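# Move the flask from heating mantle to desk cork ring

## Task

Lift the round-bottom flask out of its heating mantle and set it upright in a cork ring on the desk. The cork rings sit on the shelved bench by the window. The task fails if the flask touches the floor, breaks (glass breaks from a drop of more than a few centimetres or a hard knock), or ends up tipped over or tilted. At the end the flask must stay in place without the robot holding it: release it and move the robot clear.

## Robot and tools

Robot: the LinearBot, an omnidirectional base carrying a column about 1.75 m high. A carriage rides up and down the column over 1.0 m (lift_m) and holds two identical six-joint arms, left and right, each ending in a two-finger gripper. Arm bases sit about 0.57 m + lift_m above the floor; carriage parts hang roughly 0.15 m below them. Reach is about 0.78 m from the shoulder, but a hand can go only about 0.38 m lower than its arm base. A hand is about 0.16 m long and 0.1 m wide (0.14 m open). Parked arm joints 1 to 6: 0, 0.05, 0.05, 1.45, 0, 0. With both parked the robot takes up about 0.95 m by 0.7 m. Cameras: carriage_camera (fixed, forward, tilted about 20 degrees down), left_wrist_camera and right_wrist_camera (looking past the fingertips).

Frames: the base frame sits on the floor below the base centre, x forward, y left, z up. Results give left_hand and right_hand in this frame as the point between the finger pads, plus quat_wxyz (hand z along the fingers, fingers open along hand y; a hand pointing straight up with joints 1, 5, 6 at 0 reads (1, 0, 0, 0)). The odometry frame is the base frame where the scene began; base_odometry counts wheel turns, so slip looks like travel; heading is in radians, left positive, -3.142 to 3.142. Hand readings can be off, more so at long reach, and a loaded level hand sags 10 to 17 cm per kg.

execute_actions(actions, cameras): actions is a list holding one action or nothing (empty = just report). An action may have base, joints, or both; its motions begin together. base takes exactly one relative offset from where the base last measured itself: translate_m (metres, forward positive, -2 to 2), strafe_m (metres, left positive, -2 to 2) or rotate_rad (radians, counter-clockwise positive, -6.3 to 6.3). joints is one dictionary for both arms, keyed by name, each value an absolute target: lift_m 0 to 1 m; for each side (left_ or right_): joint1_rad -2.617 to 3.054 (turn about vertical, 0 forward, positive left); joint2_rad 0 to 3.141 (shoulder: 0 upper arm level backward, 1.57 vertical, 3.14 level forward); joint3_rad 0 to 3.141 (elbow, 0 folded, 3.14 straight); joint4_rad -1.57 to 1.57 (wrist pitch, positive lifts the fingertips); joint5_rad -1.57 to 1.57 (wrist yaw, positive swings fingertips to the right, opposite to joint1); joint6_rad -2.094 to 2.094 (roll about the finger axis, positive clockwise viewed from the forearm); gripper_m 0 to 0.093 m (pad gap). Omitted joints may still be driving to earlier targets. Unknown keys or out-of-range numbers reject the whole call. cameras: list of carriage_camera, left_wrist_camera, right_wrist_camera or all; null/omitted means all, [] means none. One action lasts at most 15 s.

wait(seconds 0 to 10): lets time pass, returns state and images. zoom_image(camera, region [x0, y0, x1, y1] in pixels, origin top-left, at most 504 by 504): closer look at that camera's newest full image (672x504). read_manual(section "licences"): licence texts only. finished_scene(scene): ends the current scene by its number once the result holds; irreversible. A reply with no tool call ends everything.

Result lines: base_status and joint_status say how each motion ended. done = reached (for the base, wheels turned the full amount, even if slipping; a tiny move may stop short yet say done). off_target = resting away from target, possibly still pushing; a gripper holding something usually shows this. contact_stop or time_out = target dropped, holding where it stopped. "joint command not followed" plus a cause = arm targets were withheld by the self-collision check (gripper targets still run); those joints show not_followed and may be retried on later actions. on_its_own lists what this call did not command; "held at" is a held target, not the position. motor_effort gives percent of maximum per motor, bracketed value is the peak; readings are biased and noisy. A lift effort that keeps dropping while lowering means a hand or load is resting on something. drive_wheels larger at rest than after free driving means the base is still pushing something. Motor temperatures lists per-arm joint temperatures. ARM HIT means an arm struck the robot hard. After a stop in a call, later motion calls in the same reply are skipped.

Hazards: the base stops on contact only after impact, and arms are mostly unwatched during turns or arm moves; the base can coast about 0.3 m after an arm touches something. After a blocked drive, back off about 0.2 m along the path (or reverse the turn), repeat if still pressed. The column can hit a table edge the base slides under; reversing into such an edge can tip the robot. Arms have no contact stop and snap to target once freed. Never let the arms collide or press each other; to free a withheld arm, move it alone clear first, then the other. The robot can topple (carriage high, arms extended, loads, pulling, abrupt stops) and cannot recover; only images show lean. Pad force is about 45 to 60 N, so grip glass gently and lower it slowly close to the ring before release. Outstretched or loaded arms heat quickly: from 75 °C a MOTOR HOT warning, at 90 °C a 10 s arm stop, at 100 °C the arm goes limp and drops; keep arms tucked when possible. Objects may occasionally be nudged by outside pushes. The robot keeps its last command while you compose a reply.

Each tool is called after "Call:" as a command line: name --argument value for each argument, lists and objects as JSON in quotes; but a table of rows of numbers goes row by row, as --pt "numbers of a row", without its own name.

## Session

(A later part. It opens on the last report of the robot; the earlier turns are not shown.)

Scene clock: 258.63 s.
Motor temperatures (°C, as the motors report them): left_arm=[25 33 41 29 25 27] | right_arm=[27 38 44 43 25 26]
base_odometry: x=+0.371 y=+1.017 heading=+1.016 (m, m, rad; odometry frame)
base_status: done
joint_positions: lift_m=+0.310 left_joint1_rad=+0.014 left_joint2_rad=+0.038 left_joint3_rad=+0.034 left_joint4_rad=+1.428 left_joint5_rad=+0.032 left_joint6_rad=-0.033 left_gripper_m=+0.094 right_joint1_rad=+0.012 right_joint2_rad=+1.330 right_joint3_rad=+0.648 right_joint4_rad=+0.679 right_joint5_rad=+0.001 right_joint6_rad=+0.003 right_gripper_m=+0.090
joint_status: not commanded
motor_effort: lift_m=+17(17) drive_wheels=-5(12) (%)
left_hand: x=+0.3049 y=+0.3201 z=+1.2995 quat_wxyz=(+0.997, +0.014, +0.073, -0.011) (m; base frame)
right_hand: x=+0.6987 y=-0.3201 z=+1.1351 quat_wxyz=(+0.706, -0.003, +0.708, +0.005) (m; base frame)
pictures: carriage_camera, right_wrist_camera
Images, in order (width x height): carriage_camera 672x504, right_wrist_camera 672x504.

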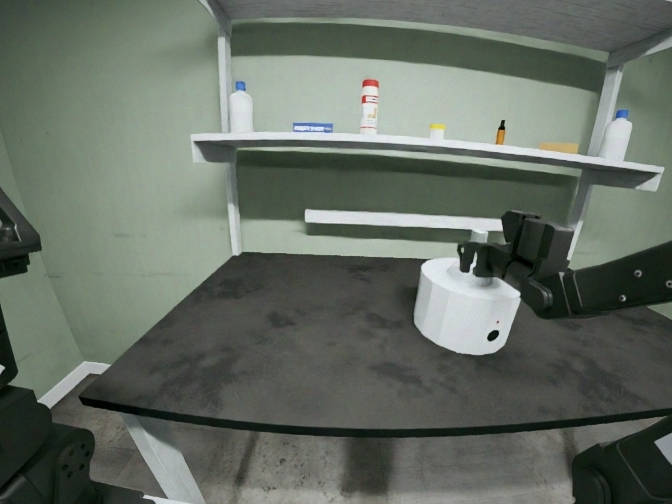

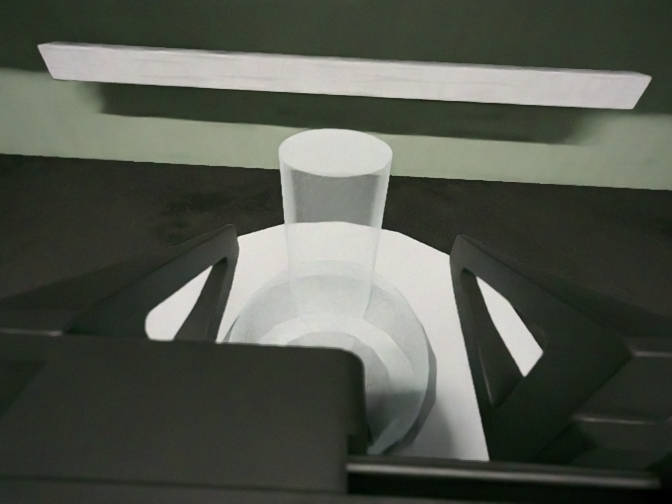

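Call:
execute_actions --actions '[{"base": {"translate_m": 0.01}, "joints": {"right_joint1_rad": 0.03, "right_gripper_m": 0.06}}]' --cameras '["right_wrist_camera"]'

Scene clock: 273.77 s.
Motor temperatures (°C, as the motors report them): left_arm=[25 33 41 29 25 27] | right_arm=[27 37 44 43 25 26]
base_odometry: x=+0.377 y=+1.026 heading=+1.015 (m, m, rad; odometry frame)
base_status: done
joint_positions: lift_m=+0.310 left_joint1_rad=+0.014 left_joint2_rad=+0.038 left_joint3_rad=+0.034 left_joint4_rad=+1.429 left_joint5_rad=+0.032 left_joint6_rad=-0.033 left_gripper_m=+0.094 right_joint1_rad=+0.021 right_joint2_rad=+1.330 right_joint3_rad=+0.648 right_joint4_rad=+0.679 right_joint5_rad=+0.001 right_joint6_rad=+0.003 right_gripper_m=+0.060
joint_status: all done
motor_effort: lift_m=+17(17) drive_wheels=+3(9) (%)
left_hand: x=+0.3048 y=+0.3201 z=+1.2995 quat_wxyz=(+0.997, +0.014, +0.073, -0.011) (m; base frame)
right_hand: x=+0.6987 y=-0.3161 z=+1.1351 quat_wxyz=(+0.706, -0.006, +0.708, +0.008) (m; base frame)
pictures: right_wrist_camera
Images, in order (width x height): right_wrist_camera 672x504.

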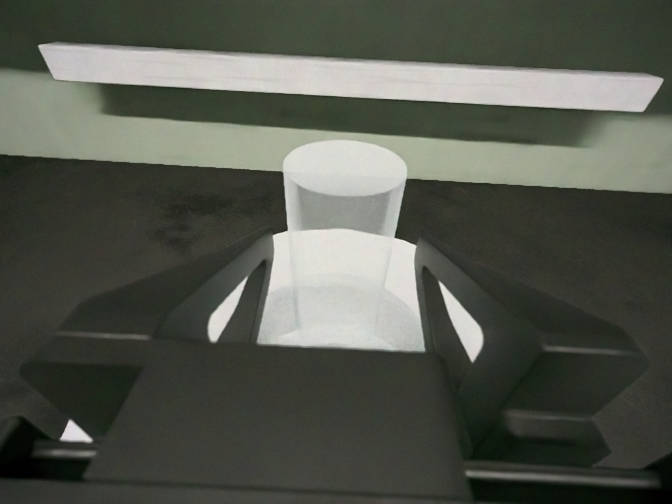

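Centred and deep enough. Closing the gripper gently.

Call:
execute_actions --actions '[{"joints": {"right_gripper_m": 0.036}}]' --cameras '[]'

Call:
execute_actions --actions '[{"joints": {"right_gripper_m": 0.015}}]' --cameras '["right_wrist_camera"]'

Scene clock: 277.43 s.
Motor temperatures (°C, as the motors report them): left_arm=[25 33 41 29 25 27] | right_arm=[27 37 44 44 25 26]
base_odometry: x=+0.377 y=+1.026 heading=+1.015 (m, m, rad; odometry frame)
base_status: not commanded
joint_positions: lift_m=+0.310 left_joint1_rad=+0.014 left_joint2_rad=+0.038 left_joint3_rad=+0.034 left_joint4_rad=+1.429 left_joint5_rad=+0.032 left_joint6_rad=-0.033 left_gripper_m=+0.094 right_joint1_rad=+0.021 right_joint2_rad=+1.330 right_joint3_rad=+0.648 right_joint4_rad=+0.679 right_joint5_rad=+0.001 right_joint6_rad=+0.003 right_gripper_m=+0.036
joint_status: all done
motor_effort: lift_m=+17(17) drive_wheels=-4(4) (%)
left_hand: x=+0.3048 y=+0.3201 z=+1.2995 quat_wxyz=(+0.997, +0.014, +0.073, -0.011) (m; base frame)
right_hand: x=+0.6987 y=-0.3161 z=+1.1351 quat_wxyz=(+0.706, -0.006, +0.708, +0.008) (m; base frame)
pictures: none
No camera images: the call's "cameras" was empty. Leave "cameras" out to get every camera's image.

Scene clock: 277.93 s.
Motor temperatures (°C, as the motors report them): left_arm=[25 33 41 29 25 27] | right_arm=[27 37 44 44 25 26]
base_odometry: x=+0.377 y=+1.026 heading=+1.015 (m, m, rad; odometry frame)
base_status: not commanded
joint_positions: lift_m=+0.310 left_joint1_rad=+0.014 left_joint2_rad=+0.038 left_joint3_rad=+0.034 left_joint4_rad=+1.429 left_joint5_rad=+0.032 left_joint6_rad=-0.033 left_gripper_m=+0.094 right_joint1_rad=+0.023 right_joint2_rad=+1.330 right_joint3_rad=+0.648 right_joint4_rad=+0.679 right_joint5_rad=-0.002 right_joint6_rad=+0.005 right_gripper_m=+0.033
joint_status: right_gripper_m off_target (ended at +0.033, target +0.015)
motor_effort: lift_m=+17(17) drive_wheels=-4(5) (%)
left_hand: x=+0.3048 y=+0.3201 z=+1.2995 quat_wxyz=(+0.997, +0.014, +0.073, -0.011) (m; base frame)
right_hand: x=+0.6986 y=-0.3149 z=+1.1351 quat_wxyz=(+0.706, -0.007, +0.708, +0.011) (m; base frame)
pictures: right_wrist_camera
Images, in order (width x height): right_wrist_camera 672x504.

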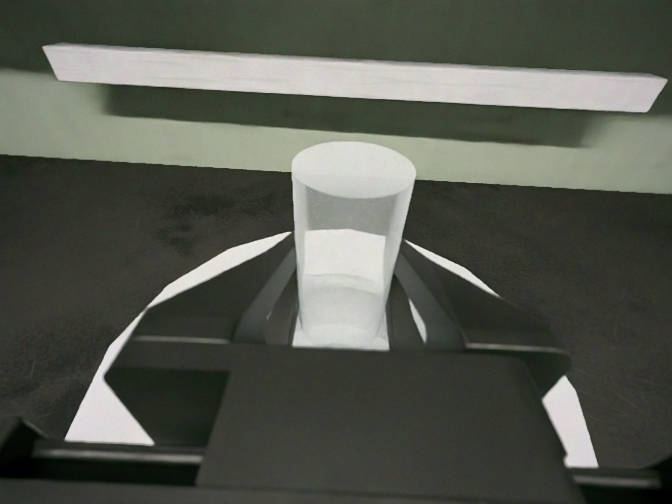

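Call:
execute_actions --actions '[{"joints": {"lift_m": 0.45, "right_joint4_rad": 0.715}}]' --cameras '["carriage_camera", "right_wrist_camera"]'

Scene clock: 286.10 s.
Motor temperatures (°C, as the motors report them): left_arm=[25 33 41 29 25 27] | right_arm=[27 37 44 44 25 26]
base_odometry: x=+0.377 y=+1.026 heading=+1.015 (m, m, rad; odometry frame)
base_status: not commanded
joint_positions: lift_m=+0.450 left_joint1_rad=+0.014 left_joint2_rad=+0.038 left_joint3_rad=+0.034 left_joint4_rad=+1.429 left_joint5_rad=+0.032 left_joint6_rad=-0.033 left_gripper_m=+0.094 right_joint1_rad=+0.023 right_joint2_rad=+1.335 right_joint3_rad=+0.648 right_joint4_rad=+0.670 right_joint5_rad=-0.002 right_joint6_rad=+0.005 right_gripper_m=+0.033
joint_status: right_joint4_rad off_target (ended at +0.670, target +0.715); the others done
motor_effort: lift_m=+18(22) drive_wheels=+3(3) (%)
left_hand: x=+0.3048 y=+0.3201 z=+1.4393 quat_wxyz=(+0.997, +0.014, +0.073, -0.011) (m; base frame)
right_hand: x=+0.6993 y=-0.3149 z=+1.2708 quat_wxyz=(+0.701, -0.007, +0.713, +0.011) (m; base frame)
pictures: carriage_camera, right_wrist_camera
Images, in order (width x height): carriage_camera 672x504, right_wrist_camera 672x504.

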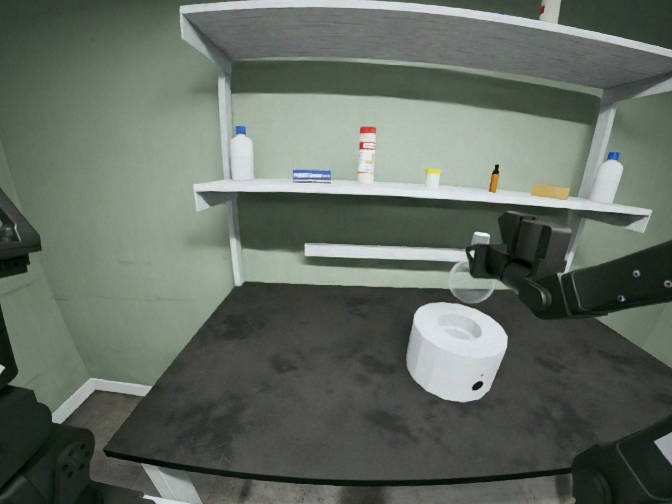

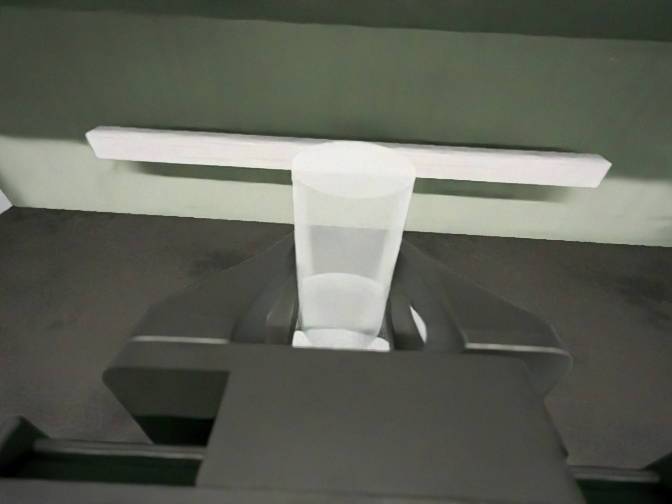

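Call:
execute_actions --actions '[{"base": {"translate_m": -1.053}}]' --cameras '["carriage_camera"]'

Call:
execute_actions --actions '[{"base": {"rotate_rad": 1.575}, "joints": {"lift_m": 0.38}}]' --cameras '["carriage_camera", "right_wrist_camera"]'

Scene clock: 324.07 s.
Motor temperatures (°C, as the motors report them): left_arm=[25 33 41 29 25 27] | right_arm=[27 37 45 49 25 26]
base_odometry: x=-0.179 y=+0.131 heading=+1.015 (m, m, rad; odometry frame)
base_status: done
joint_positions: lift_m=+0.450 left_joint1_rad=+0.014 left_joint2_rad=+0.038 left_joint3_rad=+0.034 left_joint4_rad=+1.427 left_joint5_rad=+0.032 left_joint6_rad=-0.033 left_gripper_m=+0.094 right_joint1_rad=+0.023 right_joint2_rad=+1.335 right_joint3_rad=+0.648 right_joint4_rad=+0.670 right_joint5_rad=-0.002 right_joint6_rad=+0.005 right_gripper_m=+0.033
joint_status: not commanded
motor_effort: lift_m=+18(18) drive_wheels=+3(14) (%)
left_hand: x=+0.3052 y=+0.3201 z=+1.4393 quat_wxyz=(+0.997, +0.014, +0.074, -0.011) (m; base frame)
right_hand: x=+0.6993 y=-0.3150 z=+1.2707 quat_wxyz=(+0.701, -0.007, +0.713, +0.010) (m; base frame)
pictures: carriage_camera
Images, in order (width x height): carriage_camera 672x504.

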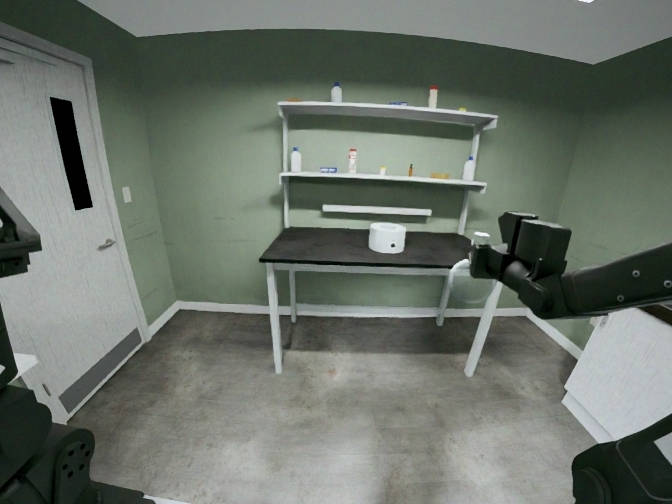

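Scene clock: 327.17 s.
Motor temperatures (°C, as the motors report them): left_arm=[25 33 41 29 25 27] | right_arm=[27 37 45 49 25 26]
base_odometry: x=-0.179 y=+0.131 heading=+2.589 (m, m, rad; odometry frame)
base_status: done
joint_positions: lift_m=+0.380 left_joint1_rad=+0.014 left_joint2_rad=+0.038 left_joint3_rad=+0.034 left_joint4_rad=+1.426 left_joint5_rad=+0.033 left_joint6_rad=-0.033 left_gripper_m=+0.094 right_joint1_rad=+0.023 right_joint2_rad=+1.335 right_joint3_rad=+0.648 right_joint4_rad=+0.659 right_joint5_rad=+0.000 right_joint6_rad=+0.005 right_gripper_m=+0.033
joint_status: all done
motor_effort: lift_m=+18(18) drive_wheels=+4(8) (%)
left_hand: x=+0.3054 y=+0.3200 z=+1.3693 quat_wxyz=(+0.997, +0.015, +0.074, -0.011) (m; base frame)
right_hand: x=+0.6992 y=-0.3153 z=+1.1982 quat_wxyz=(+0.697, -0.006, +0.717, +0.010) (m; base frame)
pictures: carriage_camera, right_wrist_camera
Images, in order (width x height): carriage_camera 672x504, right_wrist_camera 672x504.

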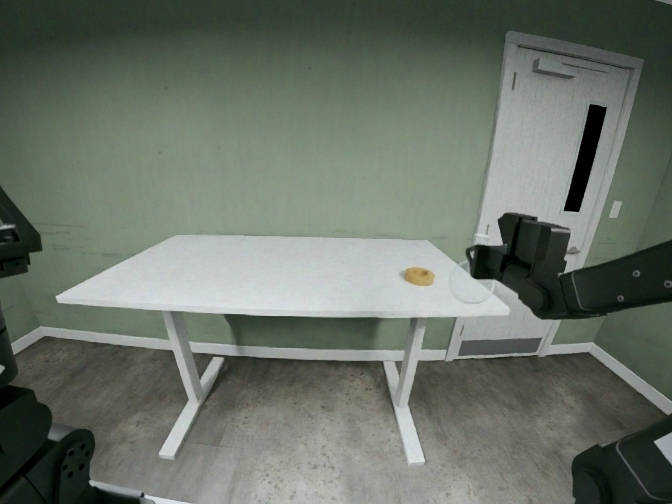

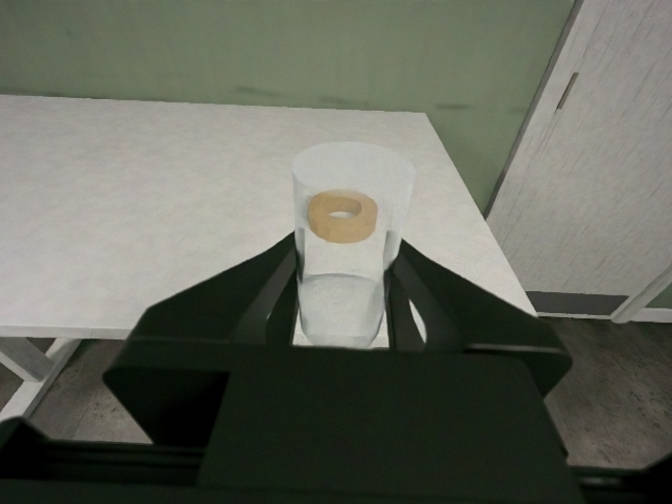

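Call:
execute_actions --actions '[{"base": {"translate_m": 0.27}, "joints": {"lift_m": 0.35, "right_joint4_rad": 0.745, "right_joint1_rad": 0.05}}]' --cameras '["carriage_camera", "right_wrist_camera"]'

Scene clock: 336.67 s.
Motor temperatures (°C, as the motors report them): left_arm=[25 33 41 29 25 27] | right_arm=[27 37 45 50 25 26]
base_odometry: x=-0.409 y=+0.273 heading=+2.590 (m, m, rad; odometry frame)
base_status: done
joint_positions: lift_m=+0.350 left_joint1_rad=+0.014 left_joint2_rad=+0.038 left_joint3_rad=+0.034 left_joint4_rad=+1.428 left_joint5_rad=+0.033 left_joint6_rad=-0.033 left_gripper_m=+0.094 right_joint1_rad=+0.043 right_joint2_rad=+1.335 right_joint3_rad=+0.648 right_joint4_rad=+0.687 right_joint5_rad=+0.000 right_joint6_rad=+0.005 right_gripper_m=+0.033
joint_status: right_joint4_rad off_target (ended at +0.687, target +0.745); the others done
motor_effort: lift_m=+17(20) drive_wheels=+4(11) (%)
left_hand: x=+0.3050 y=+0.3200 z=+1.3394 quat_wxyz=(+0.997, +0.015, +0.073, -0.011) (m; base frame)
right_hand: x=+0.6992 y=-0.3066 z=+1.1748 quat_wxyz=(+0.707, -0.013, +0.707, +0.017) (m; base frame)
pictures: carriage_camera, right_wrist_camera
Images, in order (width x height): carriage_camera 672x504, right_wrist_camera 672x504.

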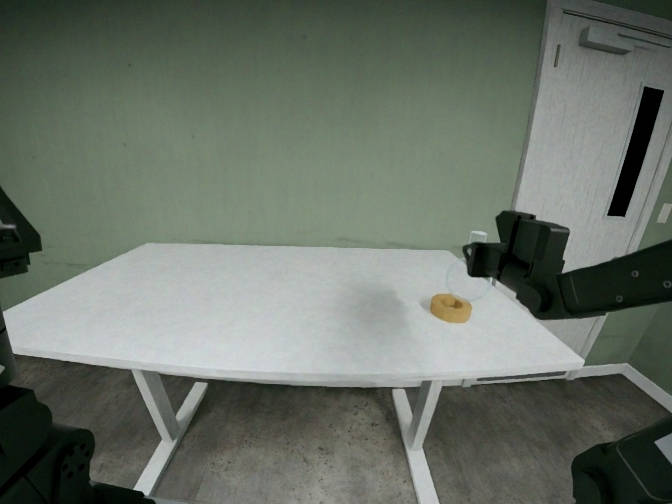

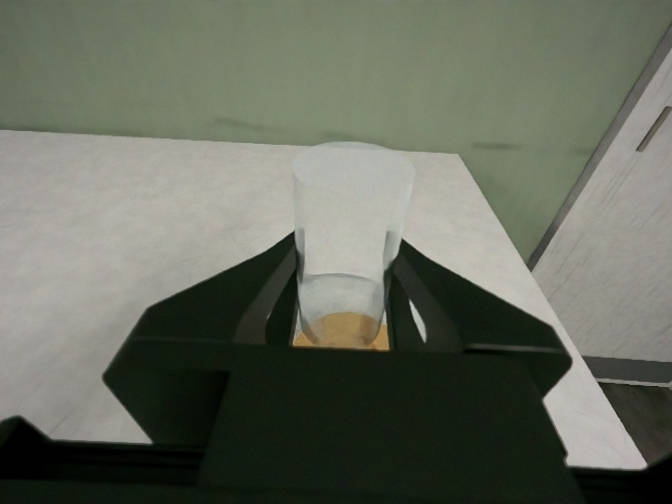

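Call:
zoom_image --camera "carriage_camera" --region '[400, 210, 540, 350]'

Call:
zoom_image --camera "right_wrist_camera" --region '[270, 260, 430, 360]'

Region (400, 210, 540, 350) of carriage_camera's 672x504 image, scaled by 3.600, with more detail than that image has.

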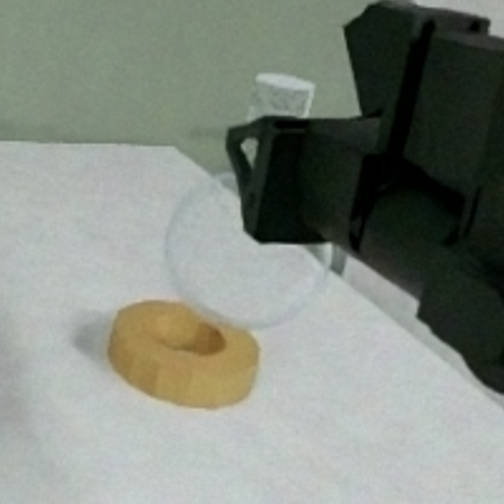

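Region (270, 260, 430, 360) of right_wrist_camera's 672x504 image, scaled by 3.150, with more detail than that image has; it fills the top 315 rows of this view, and the rest is white.

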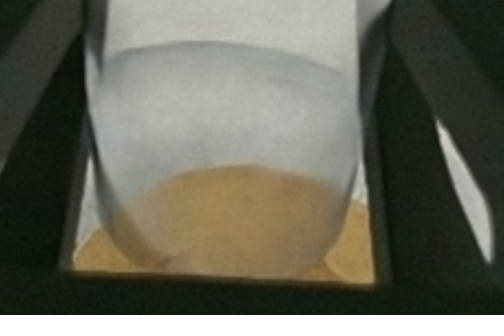

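Call:
execute_actions --actions '[{"base": {"translate_m": 0.055}, "joints": {"lift_m": 0.325}}]' --cameras '["carriage_camera", "right_wrist_camera"]'

Call:
zoom_image --camera "carriage_camera" --region '[400, 210, 540, 350]'

Scene clock: 373.27 s.
Motor temperatures (°C, as the motors report them): left_arm=[25 33 42 29 25 27] | right_arm=[27 37 45 53 25 26]
base_odometry: x=-0.456 y=+0.301 heading=+2.591 (m, m, rad; odometry frame)
base_status: done
joint_positions: lift_m=+0.325 left_joint1_rad=+0.014 left_joint2_rad=+0.038 left_joint3_rad=+0.034 left_joint4_rad=+1.429 left_joint5_rad=+0.033 left_joint6_rad=-0.033 left_gripper_m=+0.094 right_joint1_rad=+0.044 right_joint2_rad=+1.336 right_joint3_rad=+0.645 right_joint4_rad=+0.688 right_joint5_rad=+0.000 right_joint6_rad=+0.005 right_gripper_m=+0.033
joint_status: all done
motor_effort: lift_m=+17(18) drive_wheels=-5(10) (%)
left_hand: x=+0.3047 y=+0.3200 z=+1.3144 quat_wxyz=(+0.997, +0.015, +0.073, -0.011) (m; base frame)
right_hand: x=+0.6989 y=-0.3063 z=+1.1482 quat_wxyz=(+0.706, -0.014, +0.708, +0.017) (m; base frame)
pictures: carriage_camera, right_wrist_camera
Images, in order (width x height): carriage_camera 672x504, right_wrist_camera 672x504.

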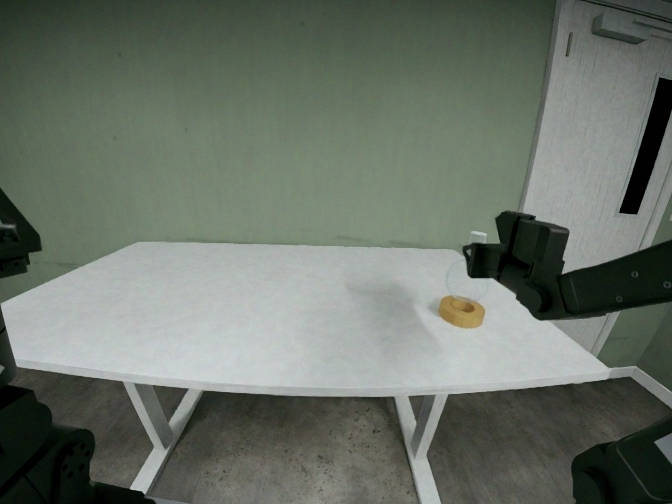

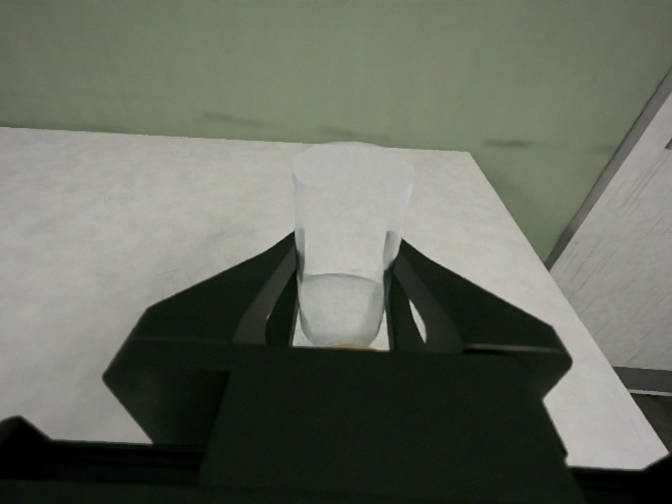

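Region (400, 210, 540, 350) of carriage_camera's 672x504 image, scaled by 3.600, with more detail than that image has.

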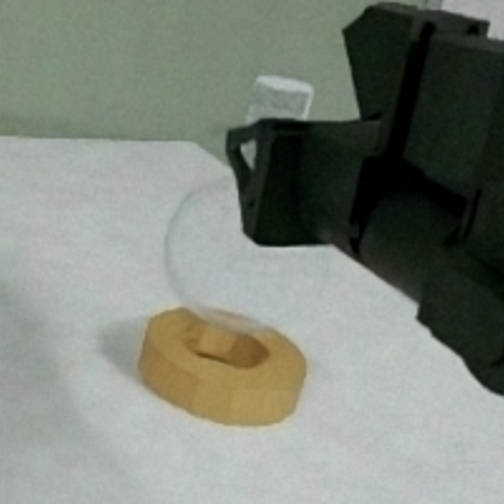

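Call:
zoom_image --camera "right_wrist_camera" --region '[280, 300, 410, 360]'

Region (280, 300, 410, 360) of right_wrist_camera's 672x504 image, scaled by 3.877, with more detail than that image has; it fills the top 233 rows of this view, and the rest is white.

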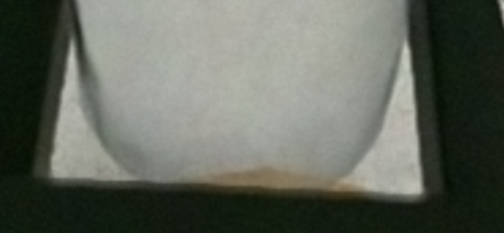

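Call:
execute_actions --actions '[{"base": {"translate_m": 0.016}, "joints": {"lift_m": 0.312, "right_joint1_rad": 0.016}}]' --cameras '["carriage_camera", "right_wrist_camera"]'

Call:
zoom_image --camera "carriage_camera" --region '[400, 210, 540, 350]'

Scene clock: 422.90 s.
Motor temperatures (°C, as the motors report them): left_arm=[25 33 42 29 25 27] | right_arm=[27 37 46 55 25 27]
base_odometry: x=-0.470 y=+0.310 heading=+2.592 (m, m, rad; odometry frame)
base_status: done
joint_positions: lift_m=+0.312 left_joint1_rad=+0.014 left_joint2_rad=+0.038 left_joint3_rad=+0.034 left_joint4_rad=+1.430 left_joint5_rad=+0.033 left_joint6_rad=-0.033 left_gripper_m=+0.094 right_joint1_rad=+0.022 right_joint2_rad=+1.336 right_joint3_rad=+0.645 right_joint4_rad=+0.688 right_joint5_rad=-0.001 right_joint6_rad=+0.005 right_gripper_m=+0.033
joint_status: all done
motor_effort: lift_m=+18(19) drive_wheels=-5(11) (%)
left_hand: x=+0.3045 y=+0.3200 z=+1.3014 quat_wxyz=(+0.997, +0.015, +0.072, -0.011) (m; base frame)
right_hand: x=+0.6992 y=-0.3155 z=+1.1351 quat_wxyz=(+0.706, -0.006, +0.708, +0.010) (m; base frame)
pictures: carriage_camera, right_wrist_camera
Images, in order (width x height): carriage_camera 672x504, right_wrist_camera 672x504.

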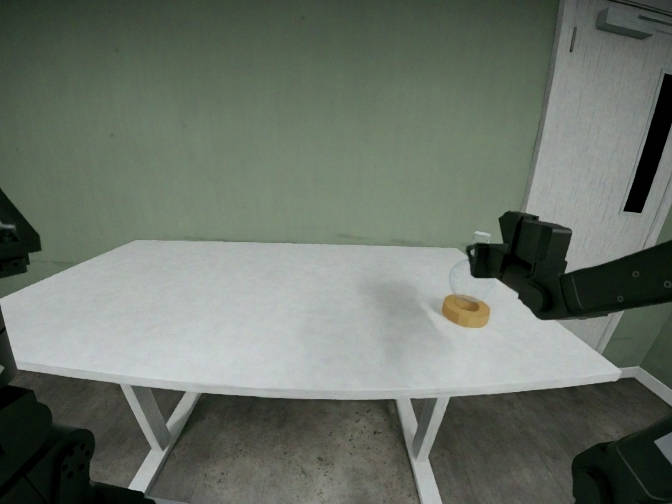

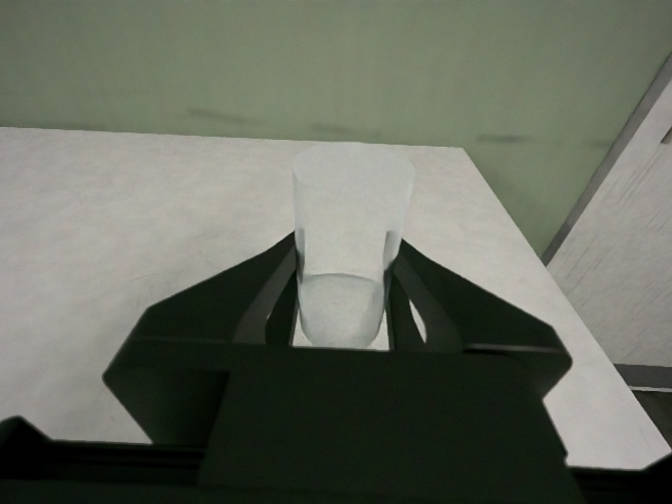

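Region (400, 210, 540, 350) of carriage_camera's 672x504 image, scaled by 3.600, with more detail than that image has.

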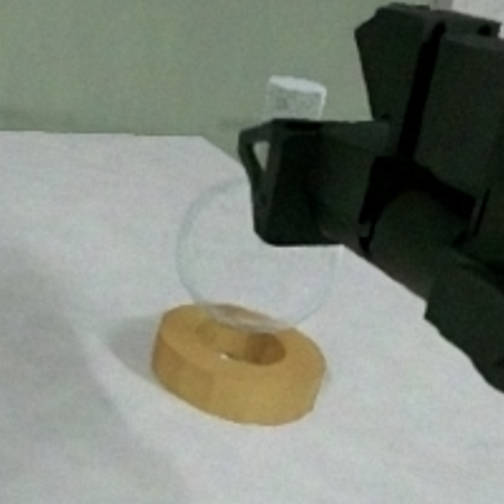

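Call:
execute_actions --actions '[{"joints": {"lift_m": 0.294}}]' --cameras '["carriage_camera"]'

Call:
zoom_image --camera "carriage_camera" --region '[400, 210, 540, 350]'

Scene clock: 431.03 s.
Motor temperatures (°C, as the motors report them): left_arm=[25 33 42 29 25 27] | right_arm=[27 37 46 56 25 27]
base_odometry: x=-0.470 y=+0.310 heading=+2.592 (m, m, rad; odometry frame)
base_status: not commanded
joint_positions: lift_m=+0.294 left_joint1_rad=+0.014 left_joint2_rad=+0.038 left_joint3_rad=+0.034 left_joint4_rad=+1.430 left_joint5_rad=+0.033 left_joint6_rad=-0.033 left_gripper_m=+0.094 right_joint1_rad=+0.022 right_joint2_rad=+1.338 right_joint3_rad=+0.645 right_joint4_rad=+0.687 right_joint5_rad=-0.001 right_joint6_rad=+0.005 right_gripper_m=+0.033
joint_status: all done
motor_effort: lift_m=+18(17) drive_wheels=+3(4) (%)
left_hand: x=+0.3045 y=+0.3200 z=+1.2834 quat_wxyz=(+0.997, +0.015, +0.072, -0.011) (m; base frame)
right_hand: x=+0.6995 y=-0.3155 z=+1.1163 quat_wxyz=(+0.705, -0.006, +0.709, +0.010) (m; base frame)
pictures: carriage_camera
Images, in order (width x height): carriage_camera 672x504.

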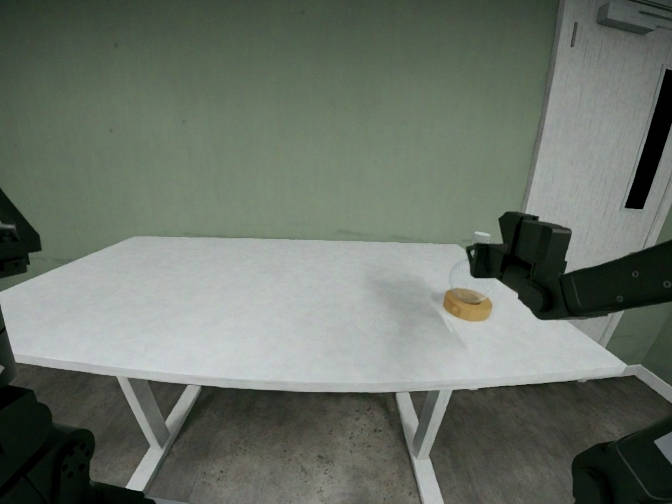

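Region (400, 210, 540, 350) of carriage_camera's 672x504 image, scaled by 3.600, with more detail than that image has.

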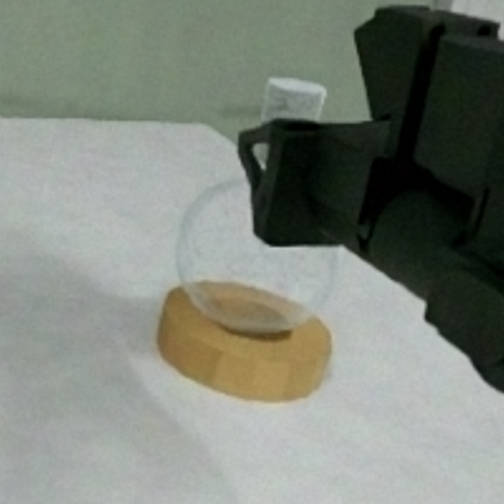

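Call:
execute_actions --actions '[{"joints": {"lift_m": 0.281}}]' --cameras '["carriage_camera"]'

Call:
zoom_image --camera "carriage_camera" --region '[400, 210, 540, 350]'

Scene clock: 439.17 s.
Motor temperatures (°C, as the motors report them): left_arm=[25 33 42 29 25 27] | right_arm=[27 37 46 56 25 27]
base_odometry: x=-0.470 y=+0.310 heading=+2.592 (m, m, rad; odometry frame)
base_status: not commanded
joint_positions: lift_m=+0.281 left_joint1_rad=+0.014 left_joint2_rad=+0.038 left_joint3_rad=+0.034 left_joint4_rad=+1.430 left_joint5_rad=+0.033 left_joint6_rad=-0.033 left_gripper_m=+0.094 right_joint1_rad=+0.022 right_joint2_rad=+1.338 right_joint3_rad=+0.645 right_joint4_rad=+0.721 right_joint5_rad=-0.001 right_joint6_rad=+0.005 right_gripper_m=+0.033
joint_status: all done
motor_effort: lift_m=+17(17) drive_wheels=-5(3) (%)
left_hand: x=+0.3045 y=+0.3200 z=+1.2705 quat_wxyz=(+0.997, +0.015, +0.072, -0.011) (m; base frame)
right_hand: x=+0.6994 y=-0.3155 z=+1.1117 quat_wxyz=(+0.717, -0.006, +0.697, +0.010) (m; base frame)
pictures: carriage_camera
Images, in order (width x height): carriage_camera 672x504.

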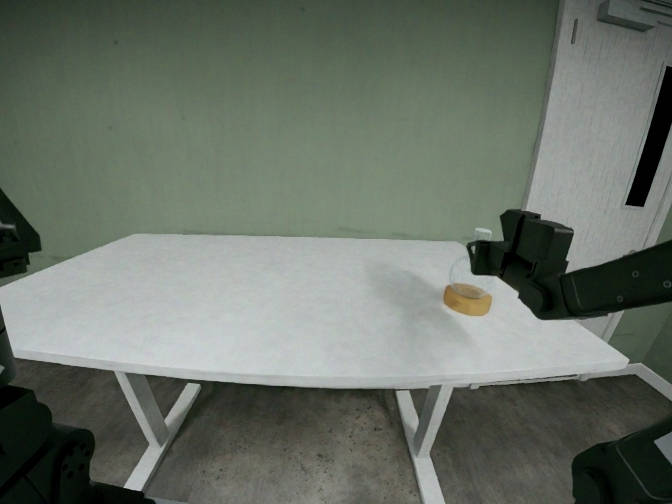

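Region (400, 210, 540, 350) of carriage_camera's 672x504 image, scaled by 3.600, with more detail than that image has.

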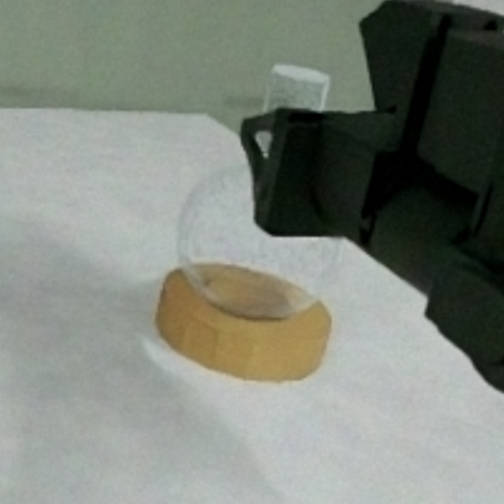

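Call:
execute_actions --actions '[{"joints": {"lift_m": 0.285, "right_joint4_rad": 0.70}}]' --cameras '["carriage_camera"]'

Call:
zoom_image --camera "carriage_camera" --region '[400, 210, 540, 350]'

Scene clock: 456.07 s.
Motor temperatures (°C, as the motors report them): left_arm=[25 33 42 29 25 27] | right_arm=[27 37 47 55 25 27]
base_odometry: x=-0.470 y=+0.310 heading=+2.592 (m, m, rad; odometry frame)
base_status: not commanded
joint_positions: lift_m=+0.285 left_joint1_rad=+0.014 left_joint2_rad=+0.038 left_joint3_rad=+0.034 left_joint4_rad=+1.430 left_joint5_rad=+0.033 left_joint6_rad=-0.033 left_gripper_m=+0.094 right_joint1_rad=+0.022 right_joint2_rad=+1.338 right_joint3_rad=+0.645 right_joint4_rad=+0.699 right_joint5_rad=-0.001 right_joint6_rad=+0.005 right_gripper_m=+0.033
joint_status: all done
motor_effort: lift_m=+18(21) drive_wheels=-5(5) (%)
left_hand: x=+0.3045 y=+0.3200 z=+1.2744 quat_wxyz=(+0.997, +0.015, +0.072, -0.011) (m; base frame)
right_hand: x=+0.6995 y=-0.3155 z=+1.1103 quat_wxyz=(+0.709, -0.006, +0.705, +0.010) (m; base frame)
pictures: carriage_camera
Images, in order (width x height): carriage_camera 672x504.

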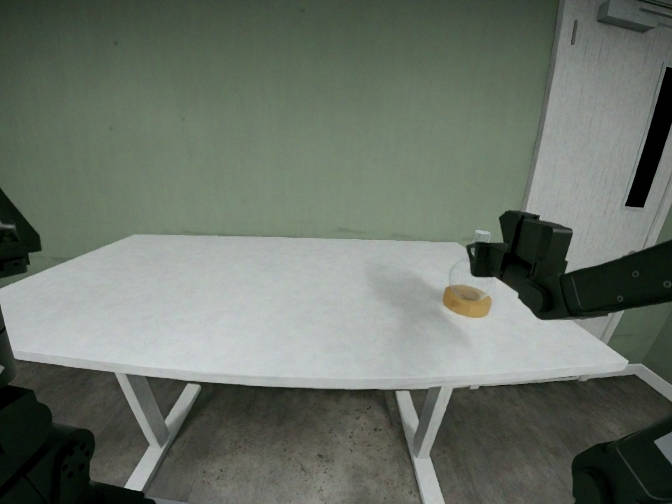

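Region (400, 210, 540, 350) of carriage_camera's 672x504 image, scaled by 3.600, with more detail than that image has.

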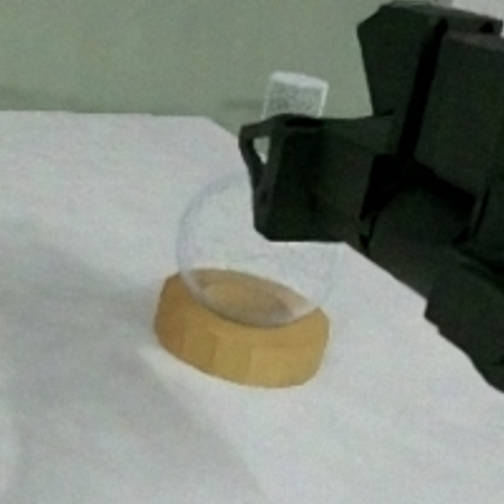

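The flask is seated and level, resting its full weight on the ring. Releasing.

Call:
execute_actions --actions '[{"joints": {"right_gripper_m": 0.09}}]' --cameras '["carriage_camera", "right_wrist_camera"]'

Scene clock: 461.47 s.
Motor temperatures (°C, as the motors report them): left_arm=[25 33 42 29 25 27] | right_arm=[27 37 47 54 25 27]
base_odometry: x=-0.470 y=+0.310 heading=+2.592 (m, m, rad; odometry frame)
base_status: not commanded
joint_positions: lift_m=+0.285 left_joint1_rad=+0.014 left_joint2_rad=+0.038 left_joint3_rad=+0.034 left_joint4_rad=+1.430 left_joint5_rad=+0.033 left_joint6_rad=-0.033 left_gripper_m=+0.094 right_joint1_rad=+0.022 right_joint2_rad=+1.338 right_joint3_rad=+0.645 right_joint4_rad=+0.699 right_joint5_rad=-0.001 right_joint6_rad=+0.005 right_gripper_m=+0.090
joint_status: all done
motor_effort: lift_m=+18(18) drive_wheels=+3(2) (%)
left_hand: x=+0.3045 y=+0.3200 z=+1.2744 quat_wxyz=(+0.997, +0.015, +0.072, -0.011) (m; base frame)
right_hand: x=+0.6995 y=-0.3155 z=+1.1103 quat_wxyz=(+0.709, -0.006, +0.705, +0.010) (m; base frame)
pictures: carriage_camera, right_wrist_camera
Images, in order (width x height): carriage_camera 672x504, right_wrist_camera 672x504.

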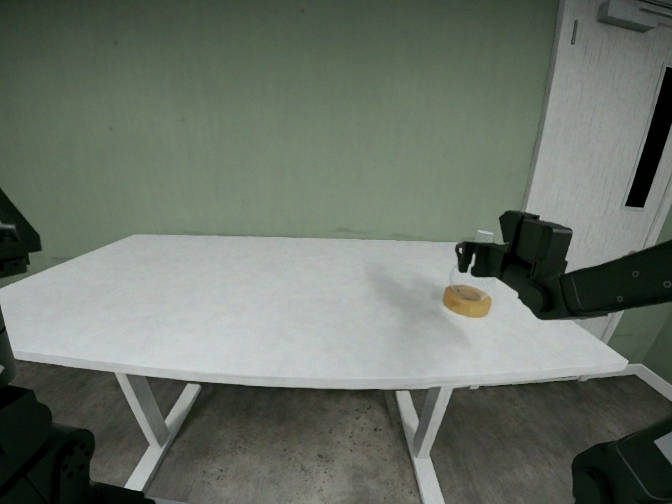

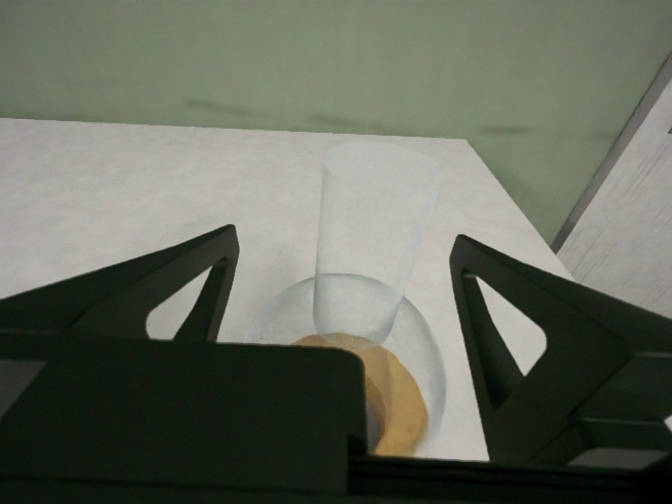

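Call:
execute_actions --actions '[{"base": {"translate_m": -0.3}}]' --cameras '["carriage_camera", "right_wrist_camera"]'

Scene clock: 467.83 s.
Motor temperatures (°C, as the motors report them): left_arm=[25 34 42 29 25 27] | right_arm=[27 37 47 53 25 27]
base_odometry: x=-0.214 y=+0.153 heading=+2.592 (m, m, rad; odometry frame)
base_status: done
joint_positions: lift_m=+0.285 left_joint1_rad=+0.014 left_joint2_rad=+0.038 left_joint3_rad=+0.034 left_joint4_rad=+1.431 left_joint5_rad=+0.033 left_joint6_rad=-0.033 left_gripper_m=+0.094 right_joint1_rad=+0.022 right_joint2_rad=+1.338 right_joint3_rad=+0.645 right_joint4_rad=+0.698 right_joint5_rad=+0.000 right_joint6_rad=+0.005 right_gripper_m=+0.090
joint_status: not commanded
motor_effort: lift_m=+18(18) drive_wheels=+4(13) (%)
left_hand: x=+0.3043 y=+0.3200 z=+1.2744 quat_wxyz=(+0.997, +0.015, +0.072, -0.011) (m; base frame)
right_hand: x=+0.6995 y=-0.3158 z=+1.1101 quat_wxyz=(+0.709, -0.006, +0.705, +0.009) (m; base frame)
pictures: carriage_camera, right_wrist_camera
Images, in order (width x height): carriage_camera 672x504, right_wrist_camera 672x504.

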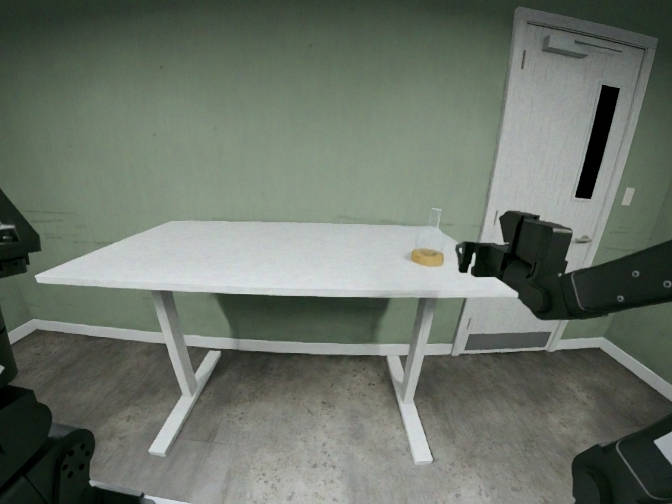

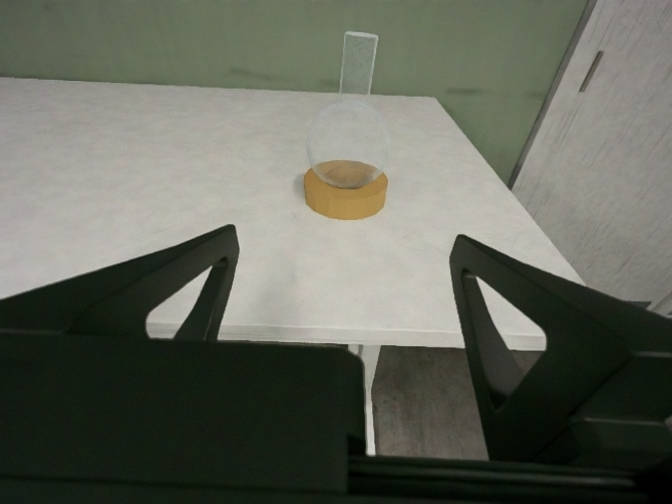

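Call:
execute_actions --actions '[{"joints": {"right_joint1_rad": 0.0, "right_joint2_rad": 0.05, "right_joint3_rad": 0.05, "right_joint4_rad": 1.45}}]' --cameras '["carriage_camera"]'

Call:
zoom_image --camera "carriage_camera" --region '[380, 190, 480, 290]'

Scene clock: 474.33 s.
Motor temperatures (°C, as the motors report them): left_arm=[25 34 42 29 25 27] | right_arm=[27 37 47 52 25 27]
base_odometry: x=-0.214 y=+0.153 heading=+2.592 (m, m, rad; odometry frame)
base_status: not commanded
joint_positions: lift_m=+0.285 left_joint1_rad=+0.014 left_joint2_rad=+0.038 left_joint3_rad=+0.034 left_joint4_rad=+1.431 left_joint5_rad=+0.033 left_joint6_rad=-0.033 left_gripper_m=+0.094 right_joint1_rad=+0.008 right_joint2_rad=+0.062 right_joint3_rad=+0.066 right_joint4_rad=+1.446 right_joint5_rad=+0.000 right_joint6_rad=+0.005 right_gripper_m=+0.090
joint_status: all done
motor_effort: lift_m=+18(18) drive_wheels=+4(4) (%)
left_hand: x=+0.3043 y=+0.3200 z=+1.2744 quat_wxyz=(+0.997, +0.015, +0.072, -0.011) (m; base frame)
right_hand: x=+0.2986 y=-0.3248 z=+1.2834 quat_wxyz=(+0.998, +0.000, +0.060, +0.006) (m; base frame)
pictures: carriage_camera
Images, in order (width x height): carriage_camera 672x504.

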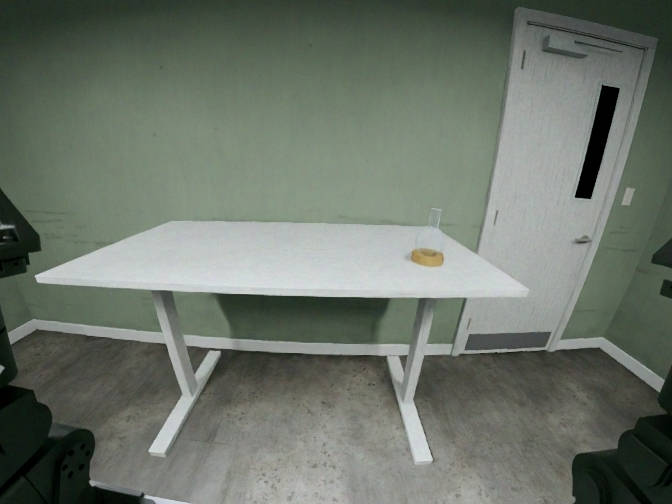

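Region (380, 190, 480, 290) of carriage_camera's 672x504 image, scaled by 5.040, with more detail than that image has.

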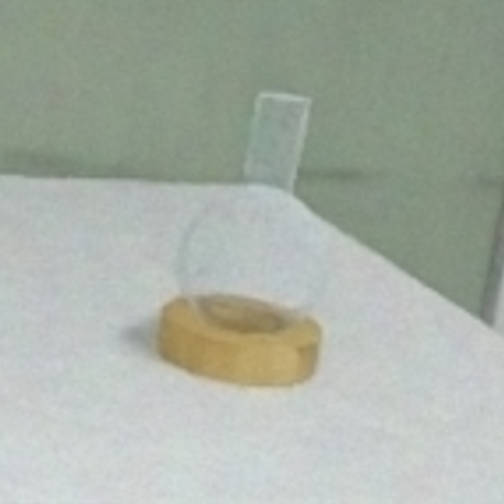

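The flask stands upright in the cork ring on the desk, and the robot is clear of it.

Call:
finished_scene --scene 2

The scene is finished: the task was done.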